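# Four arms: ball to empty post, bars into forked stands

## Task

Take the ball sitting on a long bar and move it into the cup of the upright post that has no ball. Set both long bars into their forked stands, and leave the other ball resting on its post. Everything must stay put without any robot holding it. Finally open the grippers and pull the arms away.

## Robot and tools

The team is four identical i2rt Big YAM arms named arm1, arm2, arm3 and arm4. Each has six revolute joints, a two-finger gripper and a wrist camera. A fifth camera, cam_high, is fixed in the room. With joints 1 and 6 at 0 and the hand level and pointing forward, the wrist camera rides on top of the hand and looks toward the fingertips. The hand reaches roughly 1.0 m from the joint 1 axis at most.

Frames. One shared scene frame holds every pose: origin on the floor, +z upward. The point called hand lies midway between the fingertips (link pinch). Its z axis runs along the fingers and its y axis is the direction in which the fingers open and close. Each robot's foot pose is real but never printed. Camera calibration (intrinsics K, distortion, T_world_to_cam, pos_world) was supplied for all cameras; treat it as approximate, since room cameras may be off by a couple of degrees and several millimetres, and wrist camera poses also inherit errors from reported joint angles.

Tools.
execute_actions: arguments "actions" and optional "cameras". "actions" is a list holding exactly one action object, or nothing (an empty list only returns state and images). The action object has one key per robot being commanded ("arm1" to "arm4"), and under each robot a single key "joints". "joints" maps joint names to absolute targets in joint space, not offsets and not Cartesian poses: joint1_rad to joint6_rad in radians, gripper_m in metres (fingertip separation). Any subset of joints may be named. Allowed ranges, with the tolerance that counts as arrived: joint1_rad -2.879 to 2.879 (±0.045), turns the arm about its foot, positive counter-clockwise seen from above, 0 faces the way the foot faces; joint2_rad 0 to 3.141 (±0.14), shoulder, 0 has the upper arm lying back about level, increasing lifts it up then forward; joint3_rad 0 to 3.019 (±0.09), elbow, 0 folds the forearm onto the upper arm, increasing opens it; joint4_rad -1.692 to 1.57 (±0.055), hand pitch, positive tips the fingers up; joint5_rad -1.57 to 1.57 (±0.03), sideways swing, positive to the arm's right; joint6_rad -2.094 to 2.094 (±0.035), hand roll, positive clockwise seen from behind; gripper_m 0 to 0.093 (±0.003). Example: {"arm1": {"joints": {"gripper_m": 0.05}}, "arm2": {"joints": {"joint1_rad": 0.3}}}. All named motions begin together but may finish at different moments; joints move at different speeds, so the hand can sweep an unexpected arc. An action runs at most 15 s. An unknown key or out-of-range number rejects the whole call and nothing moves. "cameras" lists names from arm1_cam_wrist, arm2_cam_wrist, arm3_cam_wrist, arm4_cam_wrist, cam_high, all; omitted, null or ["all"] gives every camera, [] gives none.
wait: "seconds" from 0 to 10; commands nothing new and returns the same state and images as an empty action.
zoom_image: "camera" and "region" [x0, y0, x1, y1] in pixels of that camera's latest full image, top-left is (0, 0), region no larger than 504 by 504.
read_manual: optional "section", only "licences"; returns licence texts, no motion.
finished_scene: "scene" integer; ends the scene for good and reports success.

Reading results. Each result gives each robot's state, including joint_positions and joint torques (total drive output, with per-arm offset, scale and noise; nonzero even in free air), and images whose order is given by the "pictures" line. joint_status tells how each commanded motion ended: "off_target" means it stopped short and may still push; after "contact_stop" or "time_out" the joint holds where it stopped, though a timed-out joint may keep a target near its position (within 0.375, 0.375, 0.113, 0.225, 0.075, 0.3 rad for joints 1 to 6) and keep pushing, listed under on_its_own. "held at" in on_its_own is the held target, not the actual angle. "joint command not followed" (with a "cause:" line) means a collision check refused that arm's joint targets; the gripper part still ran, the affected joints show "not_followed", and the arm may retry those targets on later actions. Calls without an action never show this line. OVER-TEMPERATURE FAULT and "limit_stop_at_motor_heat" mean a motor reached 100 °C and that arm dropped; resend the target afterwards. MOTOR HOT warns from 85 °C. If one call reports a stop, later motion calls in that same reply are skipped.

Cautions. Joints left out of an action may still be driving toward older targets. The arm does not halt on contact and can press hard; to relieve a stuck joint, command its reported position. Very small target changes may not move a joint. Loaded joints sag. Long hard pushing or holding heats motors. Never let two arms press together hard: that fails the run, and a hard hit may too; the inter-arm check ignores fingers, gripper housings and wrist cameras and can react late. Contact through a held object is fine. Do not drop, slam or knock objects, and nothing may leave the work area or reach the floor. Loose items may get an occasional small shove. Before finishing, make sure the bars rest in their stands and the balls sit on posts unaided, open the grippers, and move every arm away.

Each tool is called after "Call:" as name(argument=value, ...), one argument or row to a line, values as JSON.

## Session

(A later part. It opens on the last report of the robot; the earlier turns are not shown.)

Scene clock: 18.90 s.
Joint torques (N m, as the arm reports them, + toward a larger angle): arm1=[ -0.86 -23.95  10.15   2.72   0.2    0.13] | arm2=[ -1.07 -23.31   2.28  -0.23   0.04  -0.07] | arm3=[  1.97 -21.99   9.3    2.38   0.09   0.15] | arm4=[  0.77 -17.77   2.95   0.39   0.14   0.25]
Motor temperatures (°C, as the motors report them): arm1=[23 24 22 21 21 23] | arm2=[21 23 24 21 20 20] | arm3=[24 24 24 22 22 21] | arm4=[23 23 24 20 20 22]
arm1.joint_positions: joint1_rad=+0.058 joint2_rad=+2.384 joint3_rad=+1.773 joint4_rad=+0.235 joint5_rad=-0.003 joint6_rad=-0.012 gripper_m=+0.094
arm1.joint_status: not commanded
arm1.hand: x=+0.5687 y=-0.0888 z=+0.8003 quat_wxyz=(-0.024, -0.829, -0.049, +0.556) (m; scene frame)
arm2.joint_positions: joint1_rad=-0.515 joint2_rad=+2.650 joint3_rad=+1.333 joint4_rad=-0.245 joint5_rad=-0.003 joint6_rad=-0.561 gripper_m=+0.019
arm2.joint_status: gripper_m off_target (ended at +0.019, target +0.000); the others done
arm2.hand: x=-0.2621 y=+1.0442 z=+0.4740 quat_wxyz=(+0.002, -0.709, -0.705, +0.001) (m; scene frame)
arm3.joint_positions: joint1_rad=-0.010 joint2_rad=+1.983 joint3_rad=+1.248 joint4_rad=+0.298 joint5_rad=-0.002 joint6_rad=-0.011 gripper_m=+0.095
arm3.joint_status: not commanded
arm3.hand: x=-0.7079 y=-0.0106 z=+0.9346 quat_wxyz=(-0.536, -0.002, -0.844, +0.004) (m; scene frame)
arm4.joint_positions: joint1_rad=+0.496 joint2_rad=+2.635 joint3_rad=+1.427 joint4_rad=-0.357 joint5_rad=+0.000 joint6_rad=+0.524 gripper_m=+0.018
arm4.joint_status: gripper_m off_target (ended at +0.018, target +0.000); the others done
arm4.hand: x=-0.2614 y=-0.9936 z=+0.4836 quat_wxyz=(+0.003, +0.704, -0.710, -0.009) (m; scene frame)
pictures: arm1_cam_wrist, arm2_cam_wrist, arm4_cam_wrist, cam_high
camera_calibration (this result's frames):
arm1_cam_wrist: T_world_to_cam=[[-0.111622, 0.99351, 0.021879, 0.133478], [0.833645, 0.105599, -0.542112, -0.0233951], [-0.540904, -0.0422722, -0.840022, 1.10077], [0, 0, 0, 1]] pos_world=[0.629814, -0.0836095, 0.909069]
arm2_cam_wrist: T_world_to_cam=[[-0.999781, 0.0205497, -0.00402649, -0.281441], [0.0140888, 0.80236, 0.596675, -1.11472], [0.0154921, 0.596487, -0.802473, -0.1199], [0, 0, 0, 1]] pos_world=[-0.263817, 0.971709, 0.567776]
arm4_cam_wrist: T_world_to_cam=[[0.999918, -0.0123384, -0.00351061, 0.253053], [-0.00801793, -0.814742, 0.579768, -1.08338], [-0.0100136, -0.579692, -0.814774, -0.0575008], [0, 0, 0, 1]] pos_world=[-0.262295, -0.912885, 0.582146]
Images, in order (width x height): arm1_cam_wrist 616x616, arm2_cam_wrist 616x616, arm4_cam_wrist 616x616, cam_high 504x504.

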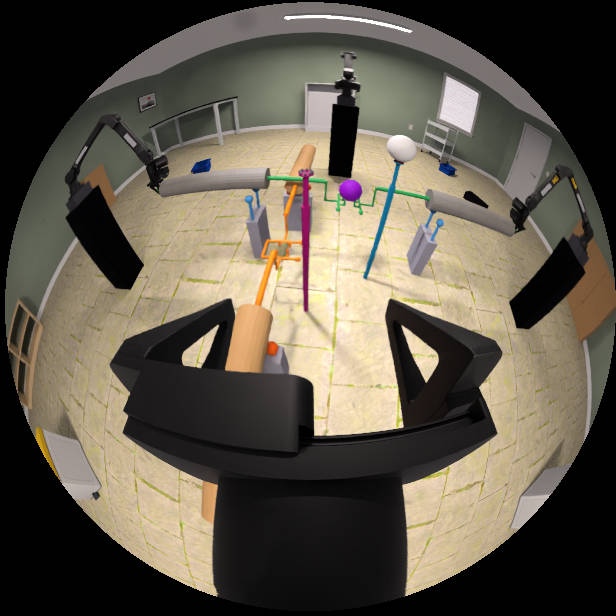

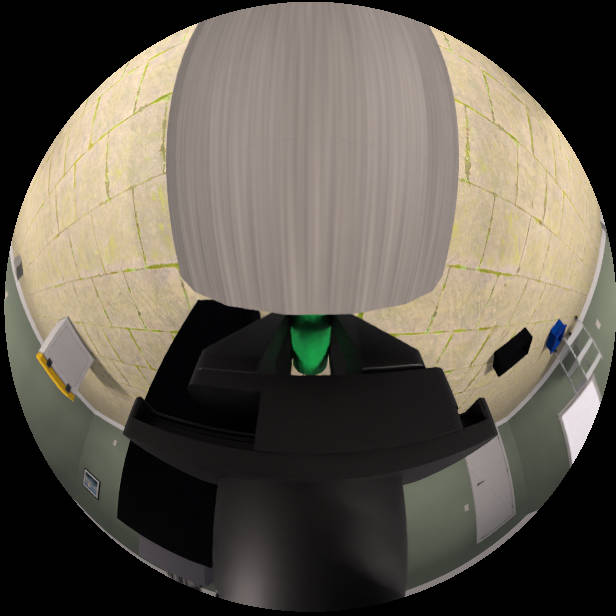

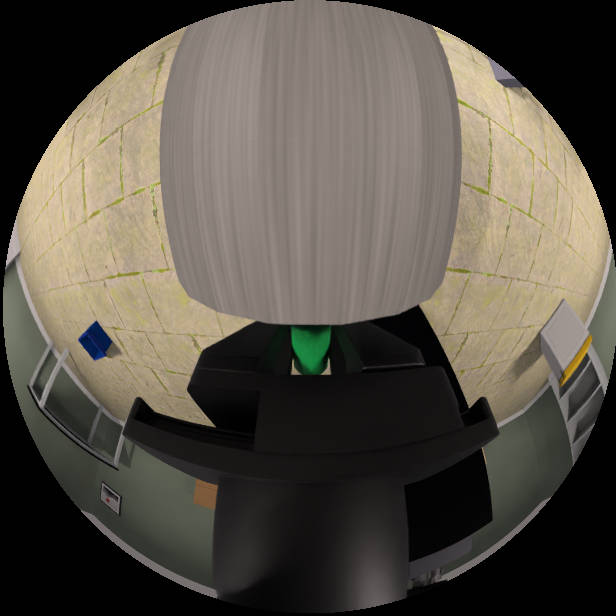

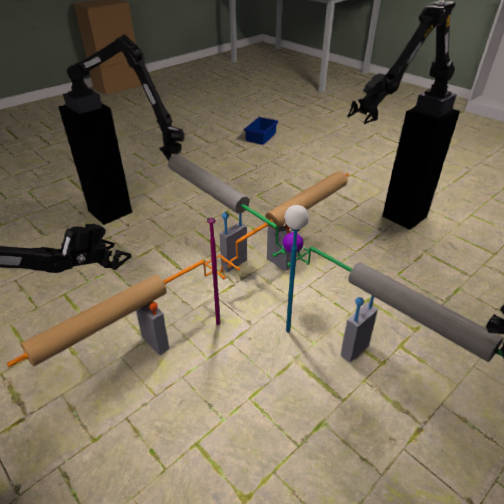

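Call:
execute_actions(
  actions=[
    {"arm2":{"joints":{"joint1_rad":-0.438,"joint2_rad":2.347,"joint3_rad":1.384,"joint4_rad":-0.556,"joint6_rad":-0.491,"gripper_m":0.0}},"arm4":{"joints":{"joint1_rad":0.579,"joint2_rad":2.217,"joint3_rad":1.086,"joint4_rad":-0.412,"joint6_rad":0.617,"gripper_m":0.0}}},
  ],
  cameras=["arm1_cam_wrist","arm3_cam_wrist","cam_high"],
)

Scene clock: 21.67 s.
Joint torques (N m, as the arm reports them, + toward a larger angle): arm1=[ -0.85 -23.79  10.16   2.7    0.2    0.13] | arm2=[ -0.66 -22.6    6.13   0.02  -0.08  -0.11] | arm3=[  1.63 -22.08   9.29   2.41   0.09   0.15] | arm4=[  0.01 -14.72   3.65   0.55   0.17   0.1 ]
Motor temperatures (°C, as the motors report them): arm1=[23 24 22 21 21 23] | arm2=[21 24 24 21 20 20] | arm3=[24 24 24 22 22 21] | arm4=[23 23 24 20 20 22]
arm1.joint_positions: joint1_rad=+0.058 joint2_rad=+2.384 joint3_rad=+1.773 joint4_rad=+0.235 joint5_rad=-0.003 joint6_rad=-0.012 gripper_m=+0.094
arm1.joint_status: not commanded
arm1.hand: x=+0.5687 y=-0.0888 z=+0.8003 quat_wxyz=(-0.024, -0.829, -0.049, +0.556) (m; scene frame)
arm2.joint_positions: joint1_rad=-0.435 joint2_rad=+2.373 joint3_rad=+1.355 joint4_rad=-0.546 joint5_rad=+0.000 joint6_rad=-0.476 gripper_m=+0.019
arm2.joint_status: gripper_m off_target (ended at +0.019, target +0.000); the others done
arm2.hand: x=-0.2552 y=+0.9724 z=+0.6132 quat_wxyz=(+0.004, -0.711, -0.703, +0.000) (m; scene frame)
arm3.joint_positions: joint1_rad=-0.010 joint2_rad=+1.983 joint3_rad=+1.248 joint4_rad=+0.298 joint5_rad=-0.002 joint6_rad=-0.011 gripper_m=+0.095
arm3.joint_status: not commanded
arm3.hand: x=-0.7079 y=-0.0106 z=+0.9346 quat_wxyz=(-0.536, -0.002, -0.844, +0.004) (m; scene frame)
arm4.joint_positions: joint1_rad=+0.581 joint2_rad=+2.236 joint3_rad=+1.084 joint4_rad=-0.411 joint5_rad=-0.001 joint6_rad=+0.617 gripper_m=+0.018
arm4.joint_status: gripper_m off_target (ended at +0.018, target +0.000); the others done
arm4.hand: x=-0.2655 y=-1.0642 z=+0.6235 quat_wxyz=(+0.003, +0.701, -0.713, -0.010) (m; scene frame)
pictures: arm1_cam_wrist, arm3_cam_wrist, cam_high
camera_calibration (this result's frames):
arm1_cam_wrist: T_world_to_cam=[[-0.111622, 0.99351, 0.021879, 0.133478], [0.833645, 0.105599, -0.542112, -0.0233951], [-0.540904, -0.0422722, -0.840022, 1.10077], [0, 0, 0, 1]] pos_world=[0.629814, -0.0836095, 0.909069]
arm3_cam_wrist: T_world_to_cam=[[-0.00933368, -0.999938, 0.00613551, -0.0234678], [-0.869503, 0.00508565, -0.493901, -0.14735], [0.493839, -0.00994476, -0.869496, 1.28733], [0, 0, 0, 1]] pos_world=[-0.764076, -0.00991471, 1.0467]
Images, in order (width x height): arm1_cam_wrist 616x616, arm3_cam_wrist 616x616, cam_high 504x504.

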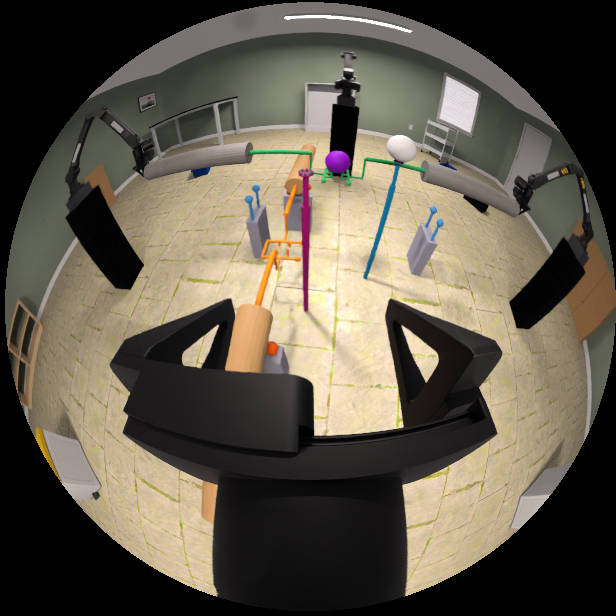

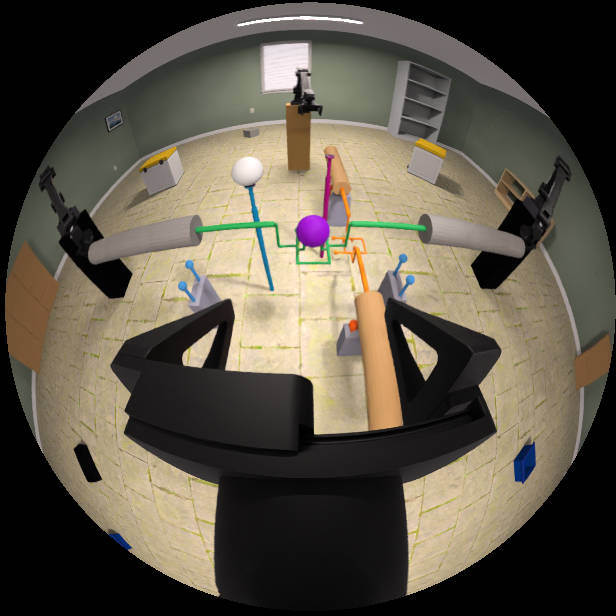

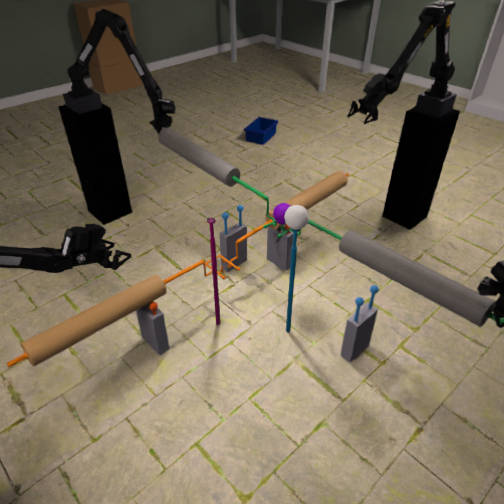

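Call:
zoom_image(
  camera="arm3_cam_wrist",
  region=[190, 130, 440, 300],
)

Call:
zoom_image(
  camera="arm1_cam_wrist",
  region=[240, 120, 440, 220],
)

Region (190, 130, 440, 300) of arm3_cam_wrist's 616x616 image, scaled by 2.016, with more detail than that image has; it fills the top 343 rows of this view, and the rest is white.

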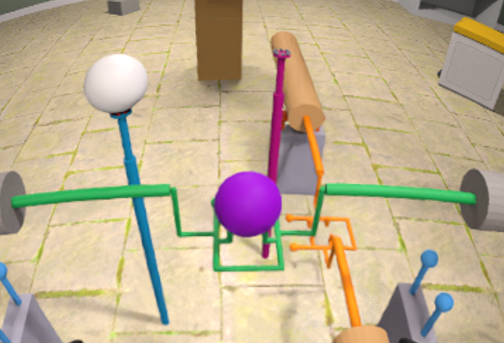

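Region (240, 120, 440, 220) of arm1_cam_wrist's 616x616 image, scaled by 2.520, with more detail than that image has.

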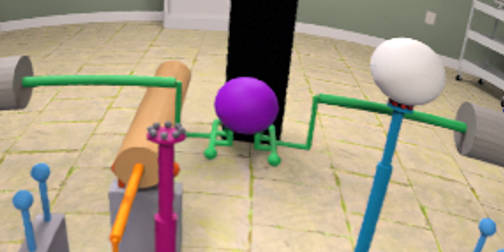

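Call:
execute_actions(
  actions=[
    {"arm2":{"joints":{"joint1_rad":-0.403,"joint2_rad":2.197,"joint3_rad":1.528,"joint4_rad":-0.855,"joint6_rad":-0.454,"gripper_m":0.0}},"arm4":{"joints":{"joint1_rad":0.646,"joint2_rad":1.870,"joint3_rad":0.921,"joint4_rad":-0.605,"joint6_rad":0.676,"gripper_m":0.0}}},
  ],
  cameras=["arm1_cam_wrist","arm3_cam_wrist","cam_high"],
)

Scene clock: 24.80 s.
Joint torques (N m, as the arm reports them, + toward a larger angle): arm1=[ -0.95 -23.8   10.13   2.69   0.2    0.12] | arm2=[ -1.15 -23.34   8.64  -0.41  -0.06  -0.07] | arm3=[  1.78 -22.03   9.28   2.41   0.1    0.16] | arm4=[  0.48 -11.73   4.68   0.52   0.18   0.15]
Motor temperatures (°C, as the motors report them): arm1=[23 25 23 21 21 23] | arm2=[21 24 24 21 20 20] | arm3=[24 24 25 22 22 21] | arm4=[23 24 24 20 20 22]
arm1.joint_positions: joint1_rad=+0.058 joint2_rad=+2.384 joint3_rad=+1.773 joint4_rad=+0.235 joint5_rad=-0.003 joint6_rad=-0.012 gripper_m=+0.094
arm1.joint_status: not commanded
arm1.hand: x=+0.5687 y=-0.0888 z=+0.8003 quat_wxyz=(-0.024, -0.829, -0.049, +0.556) (m; scene frame)
arm2.joint_positions: joint1_rad=-0.398 joint2_rad=+2.221 joint3_rad=+1.486 joint4_rad=-0.834 joint5_rad=+0.000 joint6_rad=-0.443 gripper_m=+0.019
arm2.joint_status: gripper_m off_target (ended at +0.019, target +0.000); the others done
arm2.hand: x=-0.2569 y=+0.9212 z=+0.7274 quat_wxyz=(+0.005, -0.709, -0.705, -0.002) (m; scene frame)
arm3.joint_positions: joint1_rad=-0.010 joint2_rad=+1.983 joint3_rad=+1.248 joint4_rad=+0.298 joint5_rad=-0.002 joint6_rad=-0.011 gripper_m=+0.095
arm3.joint_status: not commanded
arm3.hand: x=-0.7079 y=-0.0106 z=+0.9346 quat_wxyz=(-0.536, -0.002, -0.844, +0.004) (m; scene frame)
arm4.joint_positions: joint1_rad=+0.643 joint2_rad=+1.884 joint3_rad=+0.922 joint4_rad=-0.604 joint5_rad=-0.001 joint6_rad=+0.671 gripper_m=+0.018
arm4.joint_status: gripper_m off_target (ended at +0.018, target +0.000); the others done
arm4.hand: x=-0.2605 y=-1.1159 z=+0.7420 quat_wxyz=(+0.004, +0.703, -0.711, -0.008) (m; scene frame)
pictures: arm1_cam_wrist, arm3_cam_wrist, cam_high
camera_calibration (this result's frames):
arm1_cam_wrist: T_world_to_cam=[[-0.111622, 0.99351, 0.021879, 0.133478], [0.833645, 0.105599, -0.542112, -0.0233951], [-0.540904, -0.0422722, -0.840022, 1.10077], [0, 0, 0, 1]] pos_world=[0.629814, -0.0836095, 0.909069]
arm3_cam_wrist: T_world_to_cam=[[-0.00933368, -0.999938, 0.00613551, -0.0234678], [-0.869503, 0.00508565, -0.493901, -0.14735], [0.493839, -0.00994476, -0.869496, 1.28733], [0, 0, 0, 1]] pos_world=[-0.764076, -0.00991471, 1.0467]
Images, in order (width x height): arm1_cam_wrist 616x616, arm3_cam_wrist 616x616, cam_high 504x504.

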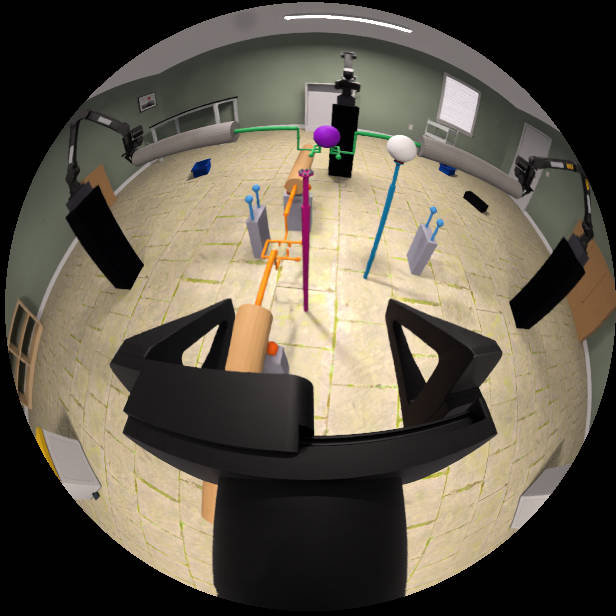

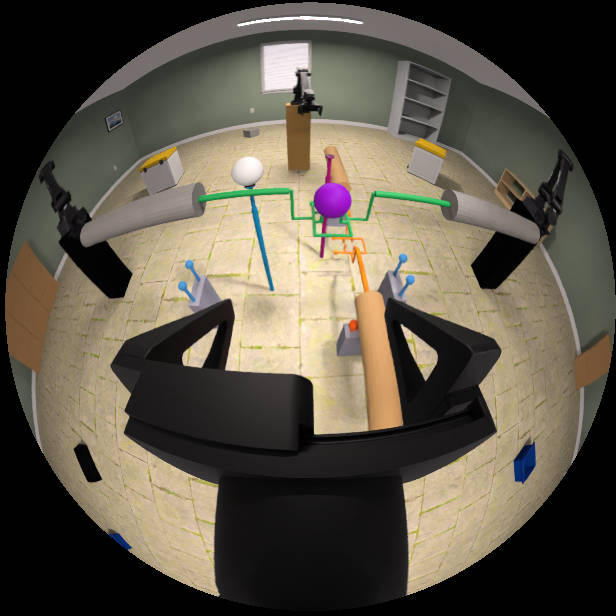

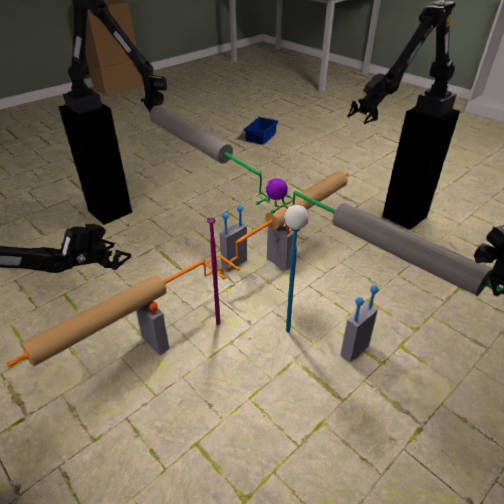

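Call:
execute_actions(
  actions=[
    {"arm2":{"joints":{"joint1_rad":-0.385,"joint2_rad":2.082,"joint3_rad":1.718,"joint4_rad":-1.158,"joint6_rad":-0.440,"gripper_m":0.0}},"arm4":{"joints":{"joint1_rad":0.701,"joint2_rad":1.566,"joint3_rad":0.945,"joint4_rad":-0.932,"joint6_rad":0.731,"gripper_m":0.0}}},
  ],
  cameras=["arm1_cam_wrist","arm3_cam_wrist","cam_high"],
)

Scene clock: 26.57 s.
Joint torques (N m, as the arm reports them, + toward a larger angle): arm1=[ -0.89 -23.89  10.19   2.7    0.2    0.14] | arm2=[ -0.69 -24.6   10.01  -0.94   0.1   -0.04] | arm3=[  1.89 -22.02   9.28   2.39   0.09   0.15] | arm4=[ 0.61 -9.46  7.78  0.14  0.03  0.14]
Motor temperatures (°C, as the motors report them): arm1=[23 25 23 21 21 23] | arm2=[21 24 24 21 20 20] | arm3=[24 24 25 22 22 21] | arm4=[23 24 24 20 20 22]
arm1.joint_positions: joint1_rad=+0.058 joint2_rad=+2.384 joint3_rad=+1.773 joint4_rad=+0.235 joint5_rad=-0.003 joint6_rad=-0.012 gripper_m=+0.094
arm1.joint_status: not commanded
arm1.hand: x=+0.5687 y=-0.0888 z=+0.8003 quat_wxyz=(-0.024, -0.829, -0.049, +0.556) (m; scene frame)
arm2.joint_positions: joint1_rad=-0.385 joint2_rad=+2.112 joint3_rad=+1.675 joint4_rad=-1.123 joint5_rad=-0.004 joint6_rad=-0.434 gripper_m=+0.019
arm2.joint_status: gripper_m off_target (ended at +0.019, target +0.000); the others done
arm2.hand: x=-0.2640 y=+0.8847 z=+0.8510 quat_wxyz=(+0.001, -0.708, -0.706, +0.002) (m; scene frame)
arm3.joint_positions: joint1_rad=-0.010 joint2_rad=+1.983 joint3_rad=+1.248 joint4_rad=+0.298 joint5_rad=-0.002 joint6_rad=-0.011 gripper_m=+0.095
arm3.joint_status: not commanded
arm3.hand: x=-0.7079 y=-0.0106 z=+0.9346 quat_wxyz=(-0.536, -0.002, -0.844, +0.004) (m; scene frame)
arm4.joint_positions: joint1_rad=+0.696 joint2_rad=+1.579 joint3_rad=+0.922 joint4_rad=-0.920 joint5_rad=+0.003 joint6_rad=+0.725 gripper_m=+0.018
arm4.joint_status: gripper_m off_target (ended at +0.018, target +0.000); the others done
arm4.hand: x=-0.2568 y=-1.1518 z=+0.8610 quat_wxyz=(+0.003, +0.703, -0.711, -0.003) (m; scene frame)
pictures: arm1_cam_wrist, arm3_cam_wrist, cam_high
camera_calibration (this result's frames):
arm1_cam_wrist: T_world_to_cam=[[-0.111622, 0.99351, 0.021879, 0.133478], [0.833645, 0.105599, -0.542112, -0.0233951], [-0.540904, -0.0422722, -0.840022, 1.10077], [0, 0, 0, 1]] pos_world=[0.629814, -0.0836095, 0.909069]
arm3_cam_wrist: T_world_to_cam=[[-0.00933368, -0.999938, 0.00613551, -0.0234678], [-0.869503, 0.00508565, -0.493901, -0.14735], [0.493839, -0.00994476, -0.869496, 1.28733], [0, 0, 0, 1]] pos_world=[-0.764076, -0.00991471, 1.0467]
Images, in order (width x height): arm1_cam_wrist 616x616, arm3_cam_wrist 616x616, cam_high 504x504.

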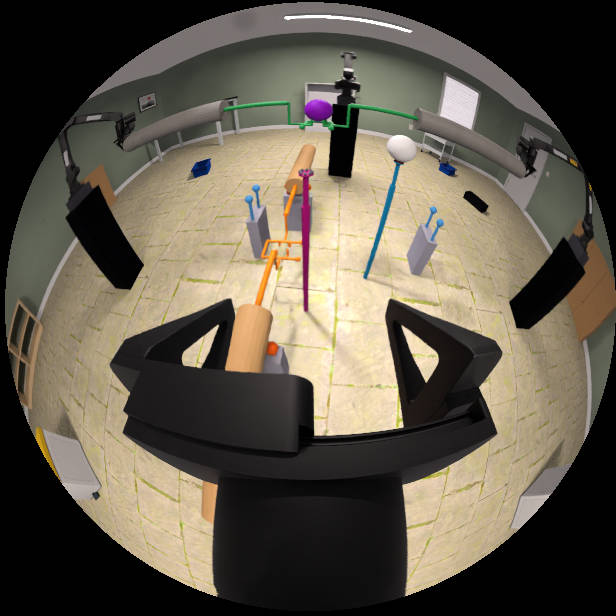

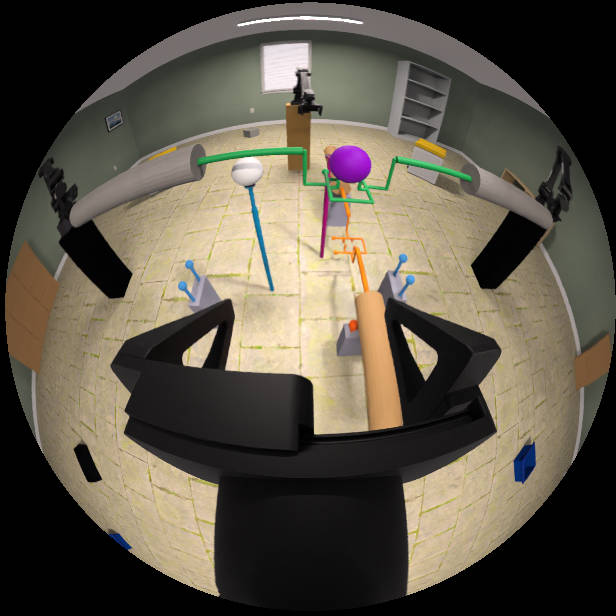

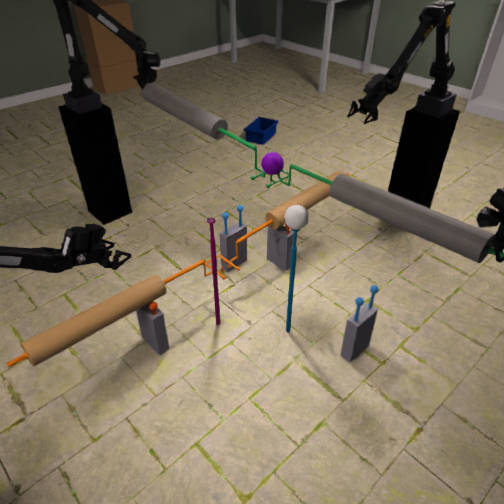

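Call:
execute_actions(
  actions=[
    {"arm2":{"joints":{"joint1_rad":-0.175,"joint2_rad":1.973,"joint3_rad":1.535,"joint4_rad":-1.087,"joint6_rad":-0.227,"gripper_m":0.0}},"arm4":{"joints":{"joint1_rad":0.393,"joint2_rad":1.380,"joint3_rad":0.757,"joint4_rad":-0.930,"joint6_rad":0.418,"gripper_m":0.0}}},
  ],
  cameras=["arm1_cam_wrist","arm3_cam_wrist","cam_high"],
)

Scene clock: 28.20 s.
Joint torques (N m, as the arm reports them, + toward a larger angle): arm1=[ -0.84 -23.78  10.18   2.71   0.21   0.12] | arm2=[ -1.46 -24.23   8.06   0.05   0.03  -0.1 ] | arm3=[  1.76 -22.18   9.25   2.38   0.08   0.14] | arm4=[ 0.89 -7.4   7.43  0.45 -0.31  0.08]
Motor temperatures (°C, as the motors report them): arm1=[23 25 23 21 21 23] | arm2=[21 24 25 21 20 20] | arm3=[24 24 25 22 22 21] | arm4=[23 24 24 20 20 22]
arm1.joint_positions: joint1_rad=+0.058 joint2_rad=+2.384 joint3_rad=+1.773 joint4_rad=+0.235 joint5_rad=-0.003 joint6_rad=-0.012 gripper_m=+0.094
arm1.joint_status: not commanded
arm1.hand: x=+0.5687 y=-0.0888 z=+0.8003 quat_wxyz=(-0.024, -0.829, -0.049, +0.556) (m; scene frame)
arm2.joint_positions: joint1_rad=-0.166 joint2_rad=+2.021 joint3_rad=+1.516 joint4_rad=-1.079 joint5_rad=-0.002 joint6_rad=-0.212 gripper_m=+0.019
arm2.joint_status: gripper_m off_target (ended at +0.019, target +0.000); the others done
arm2.hand: x=-0.1252 y=+0.8849 z=+0.8493 quat_wxyz=(+0.008, -0.709, -0.705, -0.009) (m; scene frame)
arm3.joint_positions: joint1_rad=-0.010 joint2_rad=+1.983 joint3_rad=+1.248 joint4_rad=+0.298 joint5_rad=-0.002 joint6_rad=-0.011 gripper_m=+0.095
arm3.joint_status: not commanded
arm3.hand: x=-0.7079 y=-0.0106 z=+0.9346 quat_wxyz=(-0.536, -0.002, -0.844, +0.004) (m; scene frame)
arm4.joint_positions: joint1_rad=+0.387 joint2_rad=+1.401 joint3_rad=+0.741 joint4_rad=-0.928 joint5_rad=+0.011 joint6_rad=+0.421 gripper_m=+0.018
arm4.joint_status: gripper_m off_target (ended at +0.018, target +0.000); the others done
arm4.hand: x=-0.1247 y=-1.1530 z=+0.8648 quat_wxyz=(+0.002, +0.702, -0.712, +0.004) (m; scene frame)
pictures: arm1_cam_wrist, arm3_cam_wrist, cam_high
camera_calibration (this result's frames):
arm1_cam_wrist: T_world_to_cam=[[-0.111622, 0.99351, 0.021879, 0.133478], [0.833645, 0.105599, -0.542112, -0.0233951], [-0.540904, -0.0422722, -0.840022, 1.10077], [0, 0, 0, 1]] pos_world=[0.629814, -0.0836095, 0.909069]
arm3_cam_wrist: T_world_to_cam=[[-0.00933368, -0.999938, 0.00613551, -0.0234678], [-0.869503, 0.00508565, -0.493901, -0.14735], [0.493839, -0.00994476, -0.869496, 1.28733], [0, 0, 0, 1]] pos_world=[-0.764076, -0.00991471, 1.0467]
Images, in order (width x height): arm1_cam_wrist 616x616, arm3_cam_wrist 616x616, cam_high 504x504.

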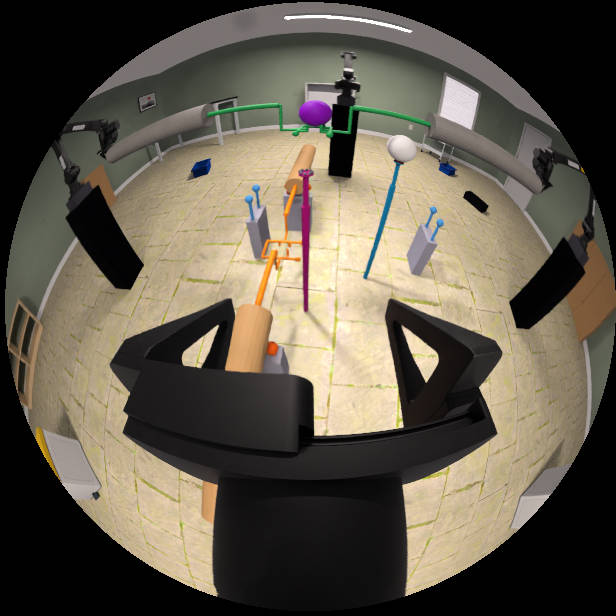

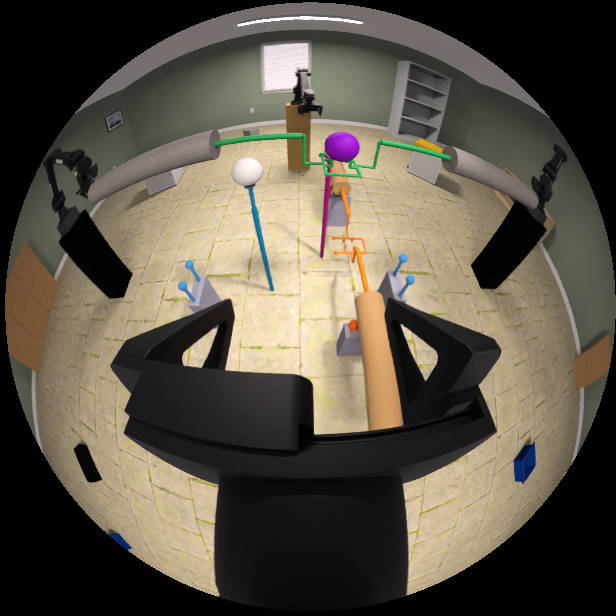

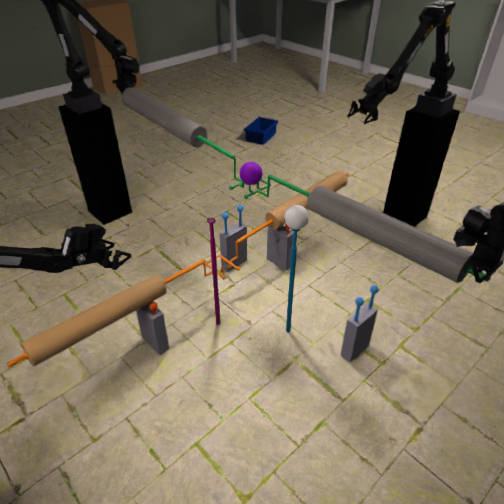

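Call:
execute_actions(
  actions=[
    {"arm2":{"joints":{"joint1_rad":0.045,"joint2_rad":1.940,"joint3_rad":1.468,"joint4_rad":-1.042,"joint6_rad":-0.01,"gripper_m":0.0}},"arm4":{"joints":{"joint1_rad":-0.008,"joint2_rad":1.312,"joint3_rad":0.678,"joint4_rad":-0.900,"joint6_rad":0.01,"gripper_m":0.0}}},
  ],
  cameras=["arm1_cam_wrist","cam_high"],
)

Scene clock: 29.83 s.
Joint torques (N m, as the arm reports them, + toward a larger angle): arm1=[ -0.85 -23.91  10.17   2.71   0.19   0.13] | arm2=[ -0.84 -24.51   7.72   0.23  -0.16  -0.11] | arm3=[  1.65 -22.13   9.27   2.37   0.08   0.15] | arm4=[ 0.56 -7.26  6.94  0.61 -0.33 -0.02]
Motor temperatures (°C, as the motors report them): arm1=[23 25 23 21 21 23] | arm2=[21 24 25 21 20 20] | arm3=[24 24 25 22 22 21] | arm4=[23 23 24 20 21 22]
arm1.joint_positions: joint1_rad=+0.058 joint2_rad=+2.384 joint3_rad=+1.773 joint4_rad=+0.235 joint5_rad=-0.003 joint6_rad=-0.012 gripper_m=+0.094
arm1.joint_status: not commanded
arm1.hand: x=+0.5687 y=-0.0888 z=+0.8003 quat_wxyz=(-0.024, -0.829, -0.049, +0.556) (m; scene frame)
arm2.joint_positions: joint1_rad=+0.053 joint2_rad=+1.996 joint3_rad=+1.450 joint4_rad=-1.038 joint5_rad=+0.004 joint6_rad=+0.007 gripper_m=+0.019
arm2.joint_status: gripper_m off_target (ended at +0.019, target +0.000); the others done
arm2.hand: x=-0.0008 y=+0.8868 z=+0.8412 quat_wxyz=(+0.011, -0.709, -0.705, -0.006) (m; scene frame)
arm3.joint_positions: joint1_rad=-0.010 joint2_rad=+1.983 joint3_rad=+1.248 joint4_rad=+0.298 joint5_rad=-0.002 joint6_rad=-0.011 gripper_m=+0.095
arm3.joint_status: not commanded
arm3.hand: x=-0.7079 y=-0.0106 z=+0.9346 quat_wxyz=(-0.536, -0.002, -0.844, +0.004) (m; scene frame)
arm4.joint_positions: joint1_rad=-0.010 joint2_rad=+1.343 joint3_rad=+0.669 joint4_rad=-0.901 joint5_rad=+0.010 joint6_rad=+0.023 gripper_m=+0.018
arm4.joint_status: gripper_m off_target (ended at +0.018, target +0.000); the others done
arm4.hand: x=+0.0001 y=-1.1504 z=+0.8584 quat_wxyz=(+0.002, +0.702, -0.712, -0.001) (m; scene frame)
pictures: arm1_cam_wrist, cam_high
camera_calibration (this result's frames):
arm1_cam_wrist: T_world_to_cam=[[-0.111622, 0.99351, 0.021879, 0.133478], [0.833645, 0.105599, -0.542112, -0.0233951], [-0.540904, -0.0422722, -0.840022, 1.10077], [0, 0, 0, 1]] pos_world=[0.629814, -0.0836095, 0.909069]
Images, in order (width x height): arm1_cam_wrist 616x616, cam_high 504x504.

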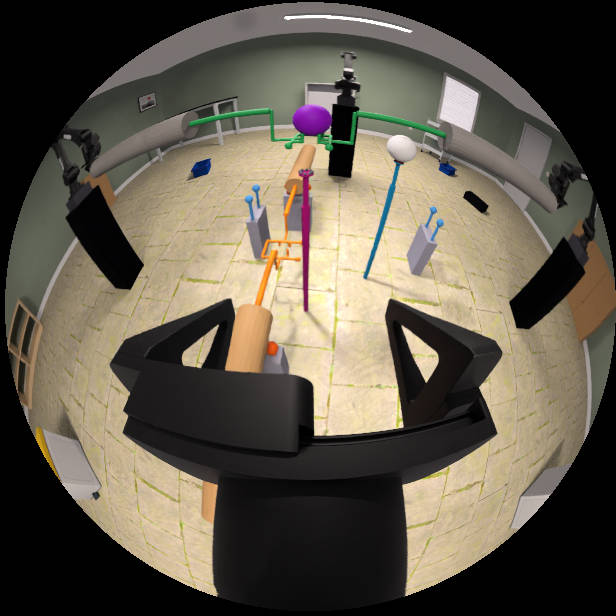

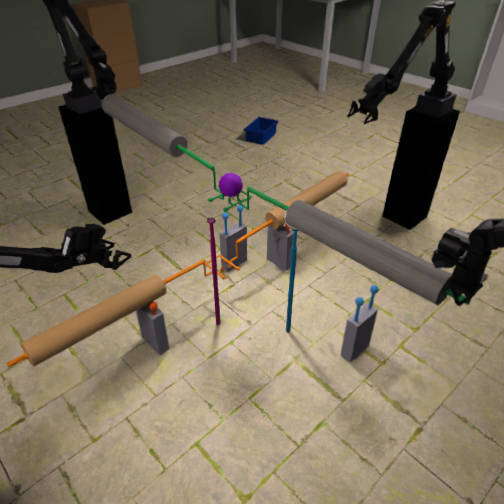

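Call:
execute_actions(
  actions=[
    {"arm2":{"joints":{"joint1_rad":0.263,"joint2_rad":2.038,"joint3_rad":1.510,"joint4_rad":-0.975,"joint6_rad":0.205,"gripper_m":0.0}},"arm4":{"joints":{"joint1_rad":-0.413,"joint2_rad":1.470,"joint3_rad":0.695,"joint4_rad":-0.762,"joint6_rad":-0.398,"gripper_m":0.0}}},
  ],
  cameras=["arm1_cam_wrist","arm3_cam_wrist","cam_high"],
)

Call:
zoom_image(
  camera="arm1_cam_wrist",
  region=[245, 105, 365, 215],
)

Call:
zoom_image(
  camera="cam_high",
  region=[170, 170, 250, 250],
)

Call:
zoom_image(
  camera="arm3_cam_wrist",
  region=[285, 100, 375, 190],
)

Scene clock: 31.77 s.
Joint torques (N m, as the arm reports them, + toward a larger angle): arm1=[ -0.91 -23.9   10.14   2.72   0.2    0.12] | arm2=[ -0.73 -24.8    8.95   0.    -0.16  -0.12] | arm3=[  1.84 -22.2    9.29   2.38   0.09   0.15] | arm4=[ 0.22 -8.02  6.98  0.22 -0.3  -0.07]
Motor temperatures (°C, as the motors report them): arm1=[23 25 23 21 21 23] | arm2=[21 25 25 21 20 20] | arm3=[24 24 25 22 22 21] | arm4=[23 23 25 20 21 22]
arm1.joint_positions: joint1_rad=+0.058 joint2_rad=+2.384 joint3_rad=+1.773 joint4_rad=+0.235 joint5_rad=-0.003 joint6_rad=-0.012 gripper_m=+0.094
arm1.joint_status: not commanded
arm1.hand: x=+0.5687 y=-0.0888 z=+0.8003 quat_wxyz=(-0.024, -0.829, -0.049, +0.556) (m; scene frame)
arm2.joint_positions: joint1_rad=+0.265 joint2_rad=+2.089 joint3_rad=+1.471 joint4_rad=-0.964 joint5_rad=+0.004 joint6_rad=+0.223 gripper_m=+0.019
arm2.joint_status: gripper_m off_target (ended at +0.019, target +0.000); the others done
arm2.hand: x=+0.1210 y=+0.8863 z=+0.7961 quat_wxyz=(+0.011, -0.710, -0.704, -0.004) (m; scene frame)
arm3.joint_positions: joint1_rad=-0.010 joint2_rad=+1.983 joint3_rad=+1.248 joint4_rad=+0.298 joint5_rad=-0.002 joint6_rad=-0.011 gripper_m=+0.095
arm3.joint_status: not commanded
arm3.hand: x=-0.7079 y=-0.0106 z=+0.9346 quat_wxyz=(-0.536, -0.002, -0.844, +0.004) (m; scene frame)
arm4.joint_positions: joint1_rad=-0.411 joint2_rad=+1.491 joint3_rad=+0.674 joint4_rad=-0.751 joint5_rad=+0.008 joint6_rad=-0.379 gripper_m=+0.018
arm4.joint_status: gripper_m off_target (ended at +0.018, target +0.000); the others done
arm4.hand: x=+0.1243 y=-1.1538 z=+0.8151 quat_wxyz=(+0.001, +0.702, -0.712, -0.003) (m; scene frame)
pictures: arm1_cam_wrist, arm3_cam_wrist, cam_high
camera_calibration (this result's frames):
arm1_cam_wrist: T_world_to_cam=[[-0.111622, 0.99351, 0.021879, 0.133478], [0.833645, 0.105599, -0.542112, -0.0233951], [-0.540904, -0.0422722, -0.840022, 1.10077], [0, 0, 0, 1]] pos_world=[0.629814, -0.0836095, 0.909069]
arm3_cam_wrist: T_world_to_cam=[[-0.00933368, -0.999938, 0.00613551, -0.0234678], [-0.869503, 0.00508565, -0.493901, -0.14735], [0.493839, -0.00994476, -0.869496, 1.28733], [0, 0, 0, 1]] pos_world=[-0.764076, -0.00991471, 1.0467]
Images, in order (width x height): arm1_cam_wrist 616x616, arm3_cam_wrist 616x616, cam_high 504x504.

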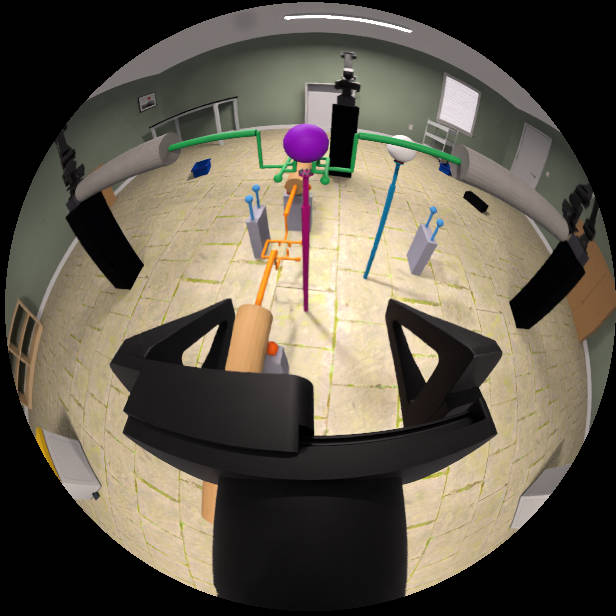

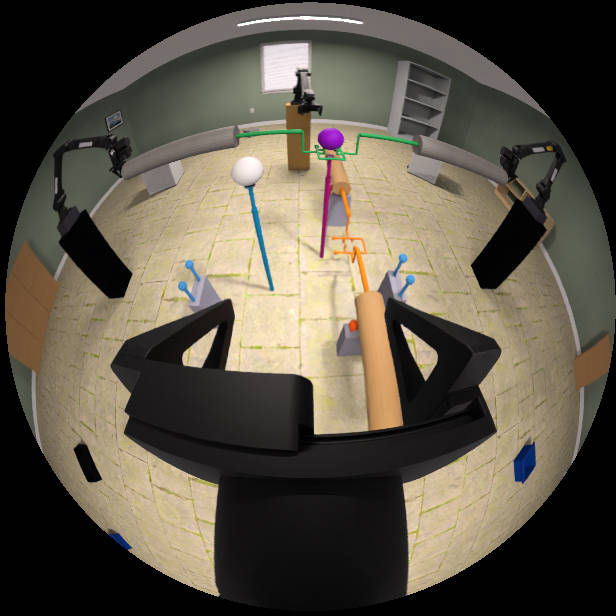

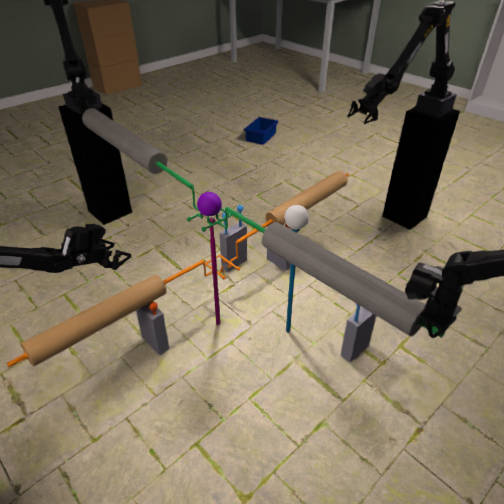

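Region (245, 105, 365, 215) of arm1_cam_wrist's 616x616 image, scaled by 4.200, with more detail than that image has; it fills the top 462 rows of this view, and the rest is white.

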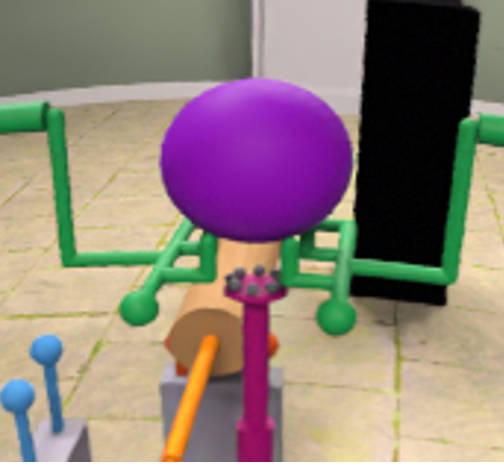

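Region (170, 170, 250, 250) of cam_high's 504x504 image, scaled by 6.300, with more detail than that image has.

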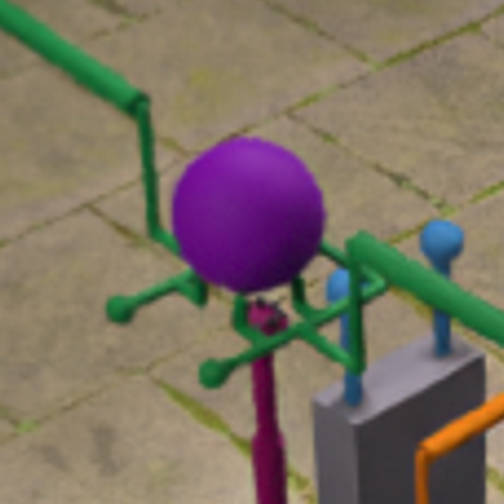

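Region (285, 100, 375, 190) of arm3_cam_wrist's 616x616 image, scaled by 5.600, with more detail than that image has.

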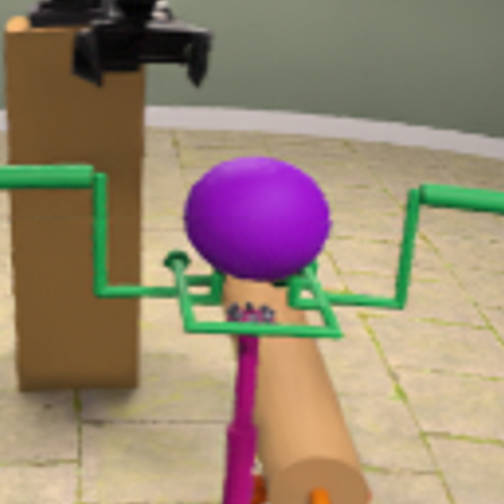

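Call:
execute_actions(
  actions=[
    {"arm2":{"joints":{"joint2_rad":2.070,"joint4_rad":-0.952,"gripper_m":0.0}},"arm4":{"joints":{"joint1_rad":-0.375,"joint2_rad":1.525,"joint3_rad":0.654,"joint4_rad":-0.674,"joint6_rad":-0.352,"gripper_m":0.0}}},
  ],
  cameras=["arm1_cam_wrist","arm3_cam_wrist","cam_high"],
)

Call:
zoom_image(
  camera="arm1_cam_wrist",
  region=[245, 105, 365, 215],
)

Call:
zoom_image(
  camera="cam_high",
  region=[170, 170, 250, 250],
)

Call:
zoom_image(
  camera="arm3_cam_wrist",
  region=[285, 100, 375, 190],
)

Scene clock: 34.13 s.
Joint torques (N m, as the arm reports them, + toward a larger angle): arm1=[ -0.86 -23.77  10.17   2.7    0.2    0.13] | arm2=[ -0.99 -23.43   8.9    0.78  -0.18  -0.15] | arm3=[  1.76 -22.02   9.26   2.43   0.09   0.15] | arm4=[ 0.75 -7.82  5.08  0.92 -0.29  0.05]
Motor temperatures (°C, as the motors report them): arm1=[23 25 23 21 21 23] | arm2=[21 25 25 21 20 20] | arm3=[24 24 25 22 22 21] | arm4=[23 23 25 20 21 22]
arm1.joint_positions: joint1_rad=+0.058 joint2_rad=+2.384 joint3_rad=+1.773 joint4_rad=+0.235 joint5_rad=-0.003 joint6_rad=-0.012 gripper_m=+0.094
arm1.joint_status: not commanded
arm1.hand: x=+0.5687 y=-0.0888 z=+0.8003 quat_wxyz=(-0.024, -0.829, -0.049, +0.556) (m; scene frame)
arm2.joint_positions: joint1_rad=+0.265 joint2_rad=+2.104 joint3_rad=+1.471 joint4_rad=-0.964 joint5_rad=+0.004 joint6_rad=+0.224 gripper_m=+0.019
arm2.joint_status: gripper_m off_target (ended at +0.019, target +0.000); the others done
arm2.hand: x=+0.1204 y=+0.8889 z=+0.7879 quat_wxyz=(+0.017, -0.711, -0.703, -0.008) (m; scene frame)
arm3.joint_positions: joint1_rad=-0.010 joint2_rad=+1.983 joint3_rad=+1.248 joint4_rad=+0.298 joint5_rad=-0.002 joint6_rad=-0.011 gripper_m=+0.095
arm3.joint_status: not commanded
arm3.hand: x=-0.7079 y=-0.0106 z=+0.9346 quat_wxyz=(-0.536, -0.002, -0.844, +0.004) (m; scene frame)
arm4.joint_positions: joint1_rad=-0.381 joint2_rad=+1.539 joint3_rad=+0.655 joint4_rad=-0.683 joint5_rad=+0.008 joint6_rad=-0.348 gripper_m=+0.018
arm4.joint_status: gripper_m off_target (ended at +0.018, target +0.000); the others done
arm4.hand: x=+0.1152 y=-1.1507 z=+0.7963 quat_wxyz=(+0.000, +0.702, -0.712, -0.003) (m; scene frame)
pictures: arm1_cam_wrist, arm3_cam_wrist, cam_high
camera_calibration (this result's frames):
arm1_cam_wrist: T_world_to_cam=[[-0.111622, 0.99351, 0.021879, 0.133478], [0.833645, 0.105599, -0.542112, -0.0233951], [-0.540904, -0.0422722, -0.840022, 1.10077], [0, 0, 0, 1]] pos_world=[0.629814, -0.0836095, 0.909069]
arm3_cam_wrist: T_world_to_cam=[[-0.00933368, -0.999938, 0.00613551, -0.0234678], [-0.869503, 0.00508565, -0.493901, -0.14735], [0.493839, -0.00994476, -0.869496, 1.28733], [0, 0, 0, 1]] pos_world=[-0.764076, -0.00991471, 1.0467]
Images, in order (width x height): arm1_cam_wrist 616x616, arm3_cam_wrist 616x616, cam_high 504x504.

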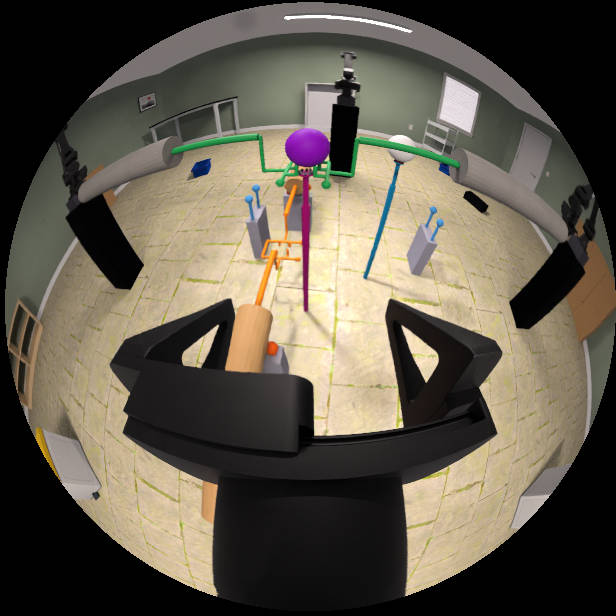

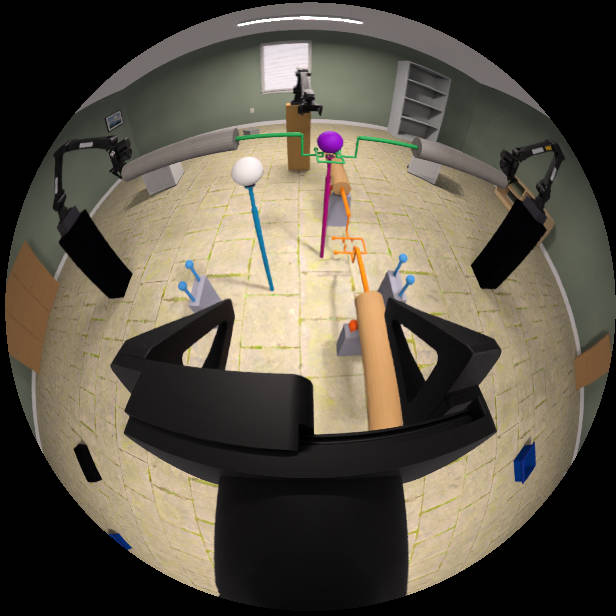

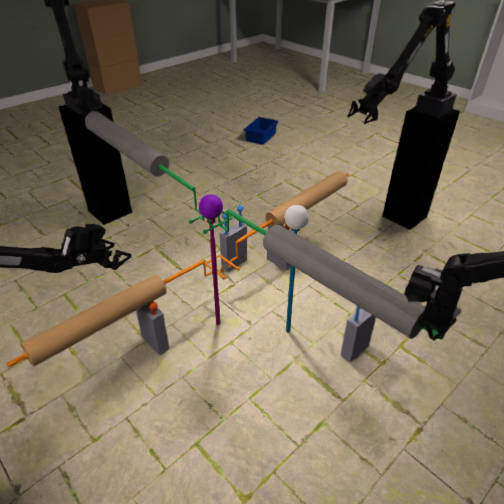

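Region (245, 105, 365, 215) of arm1_cam_wrist's 616x616 image, scaled by 4.200, with more detail than that image has; it fills the top 462 rows of this view, and the rest is white.

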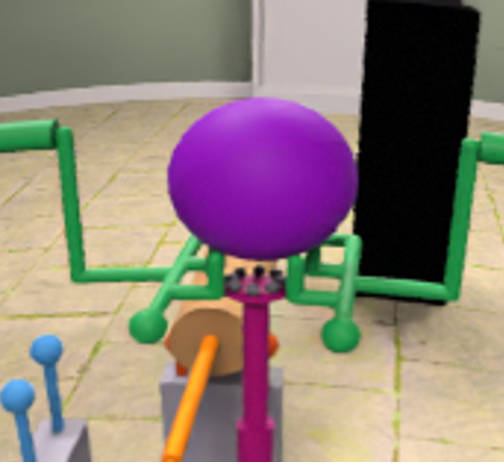

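Region (170, 170, 250, 250) of cam_high's 504x504 image, scaled by 6.300, with more detail than that image has.

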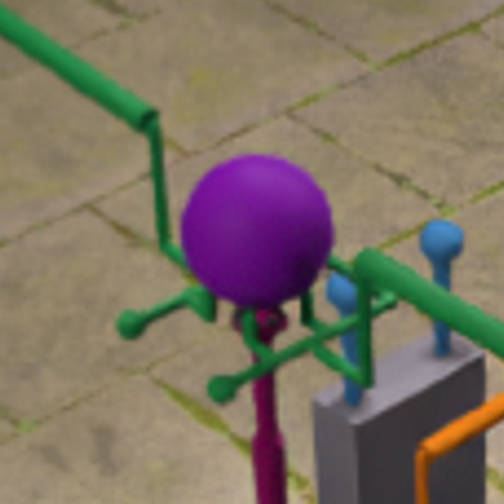

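Region (285, 100, 375, 190) of arm3_cam_wrist's 616x616 image, scaled by 5.600, with more detail than that image has.

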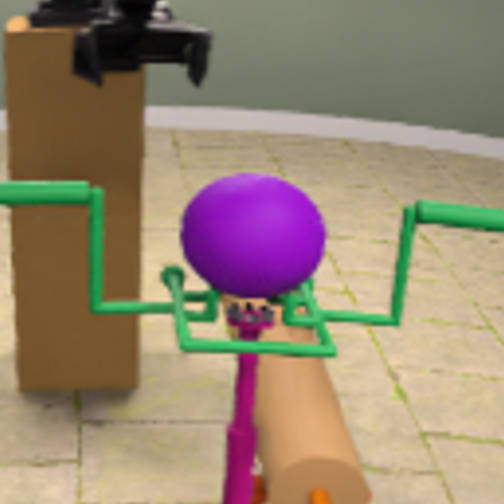

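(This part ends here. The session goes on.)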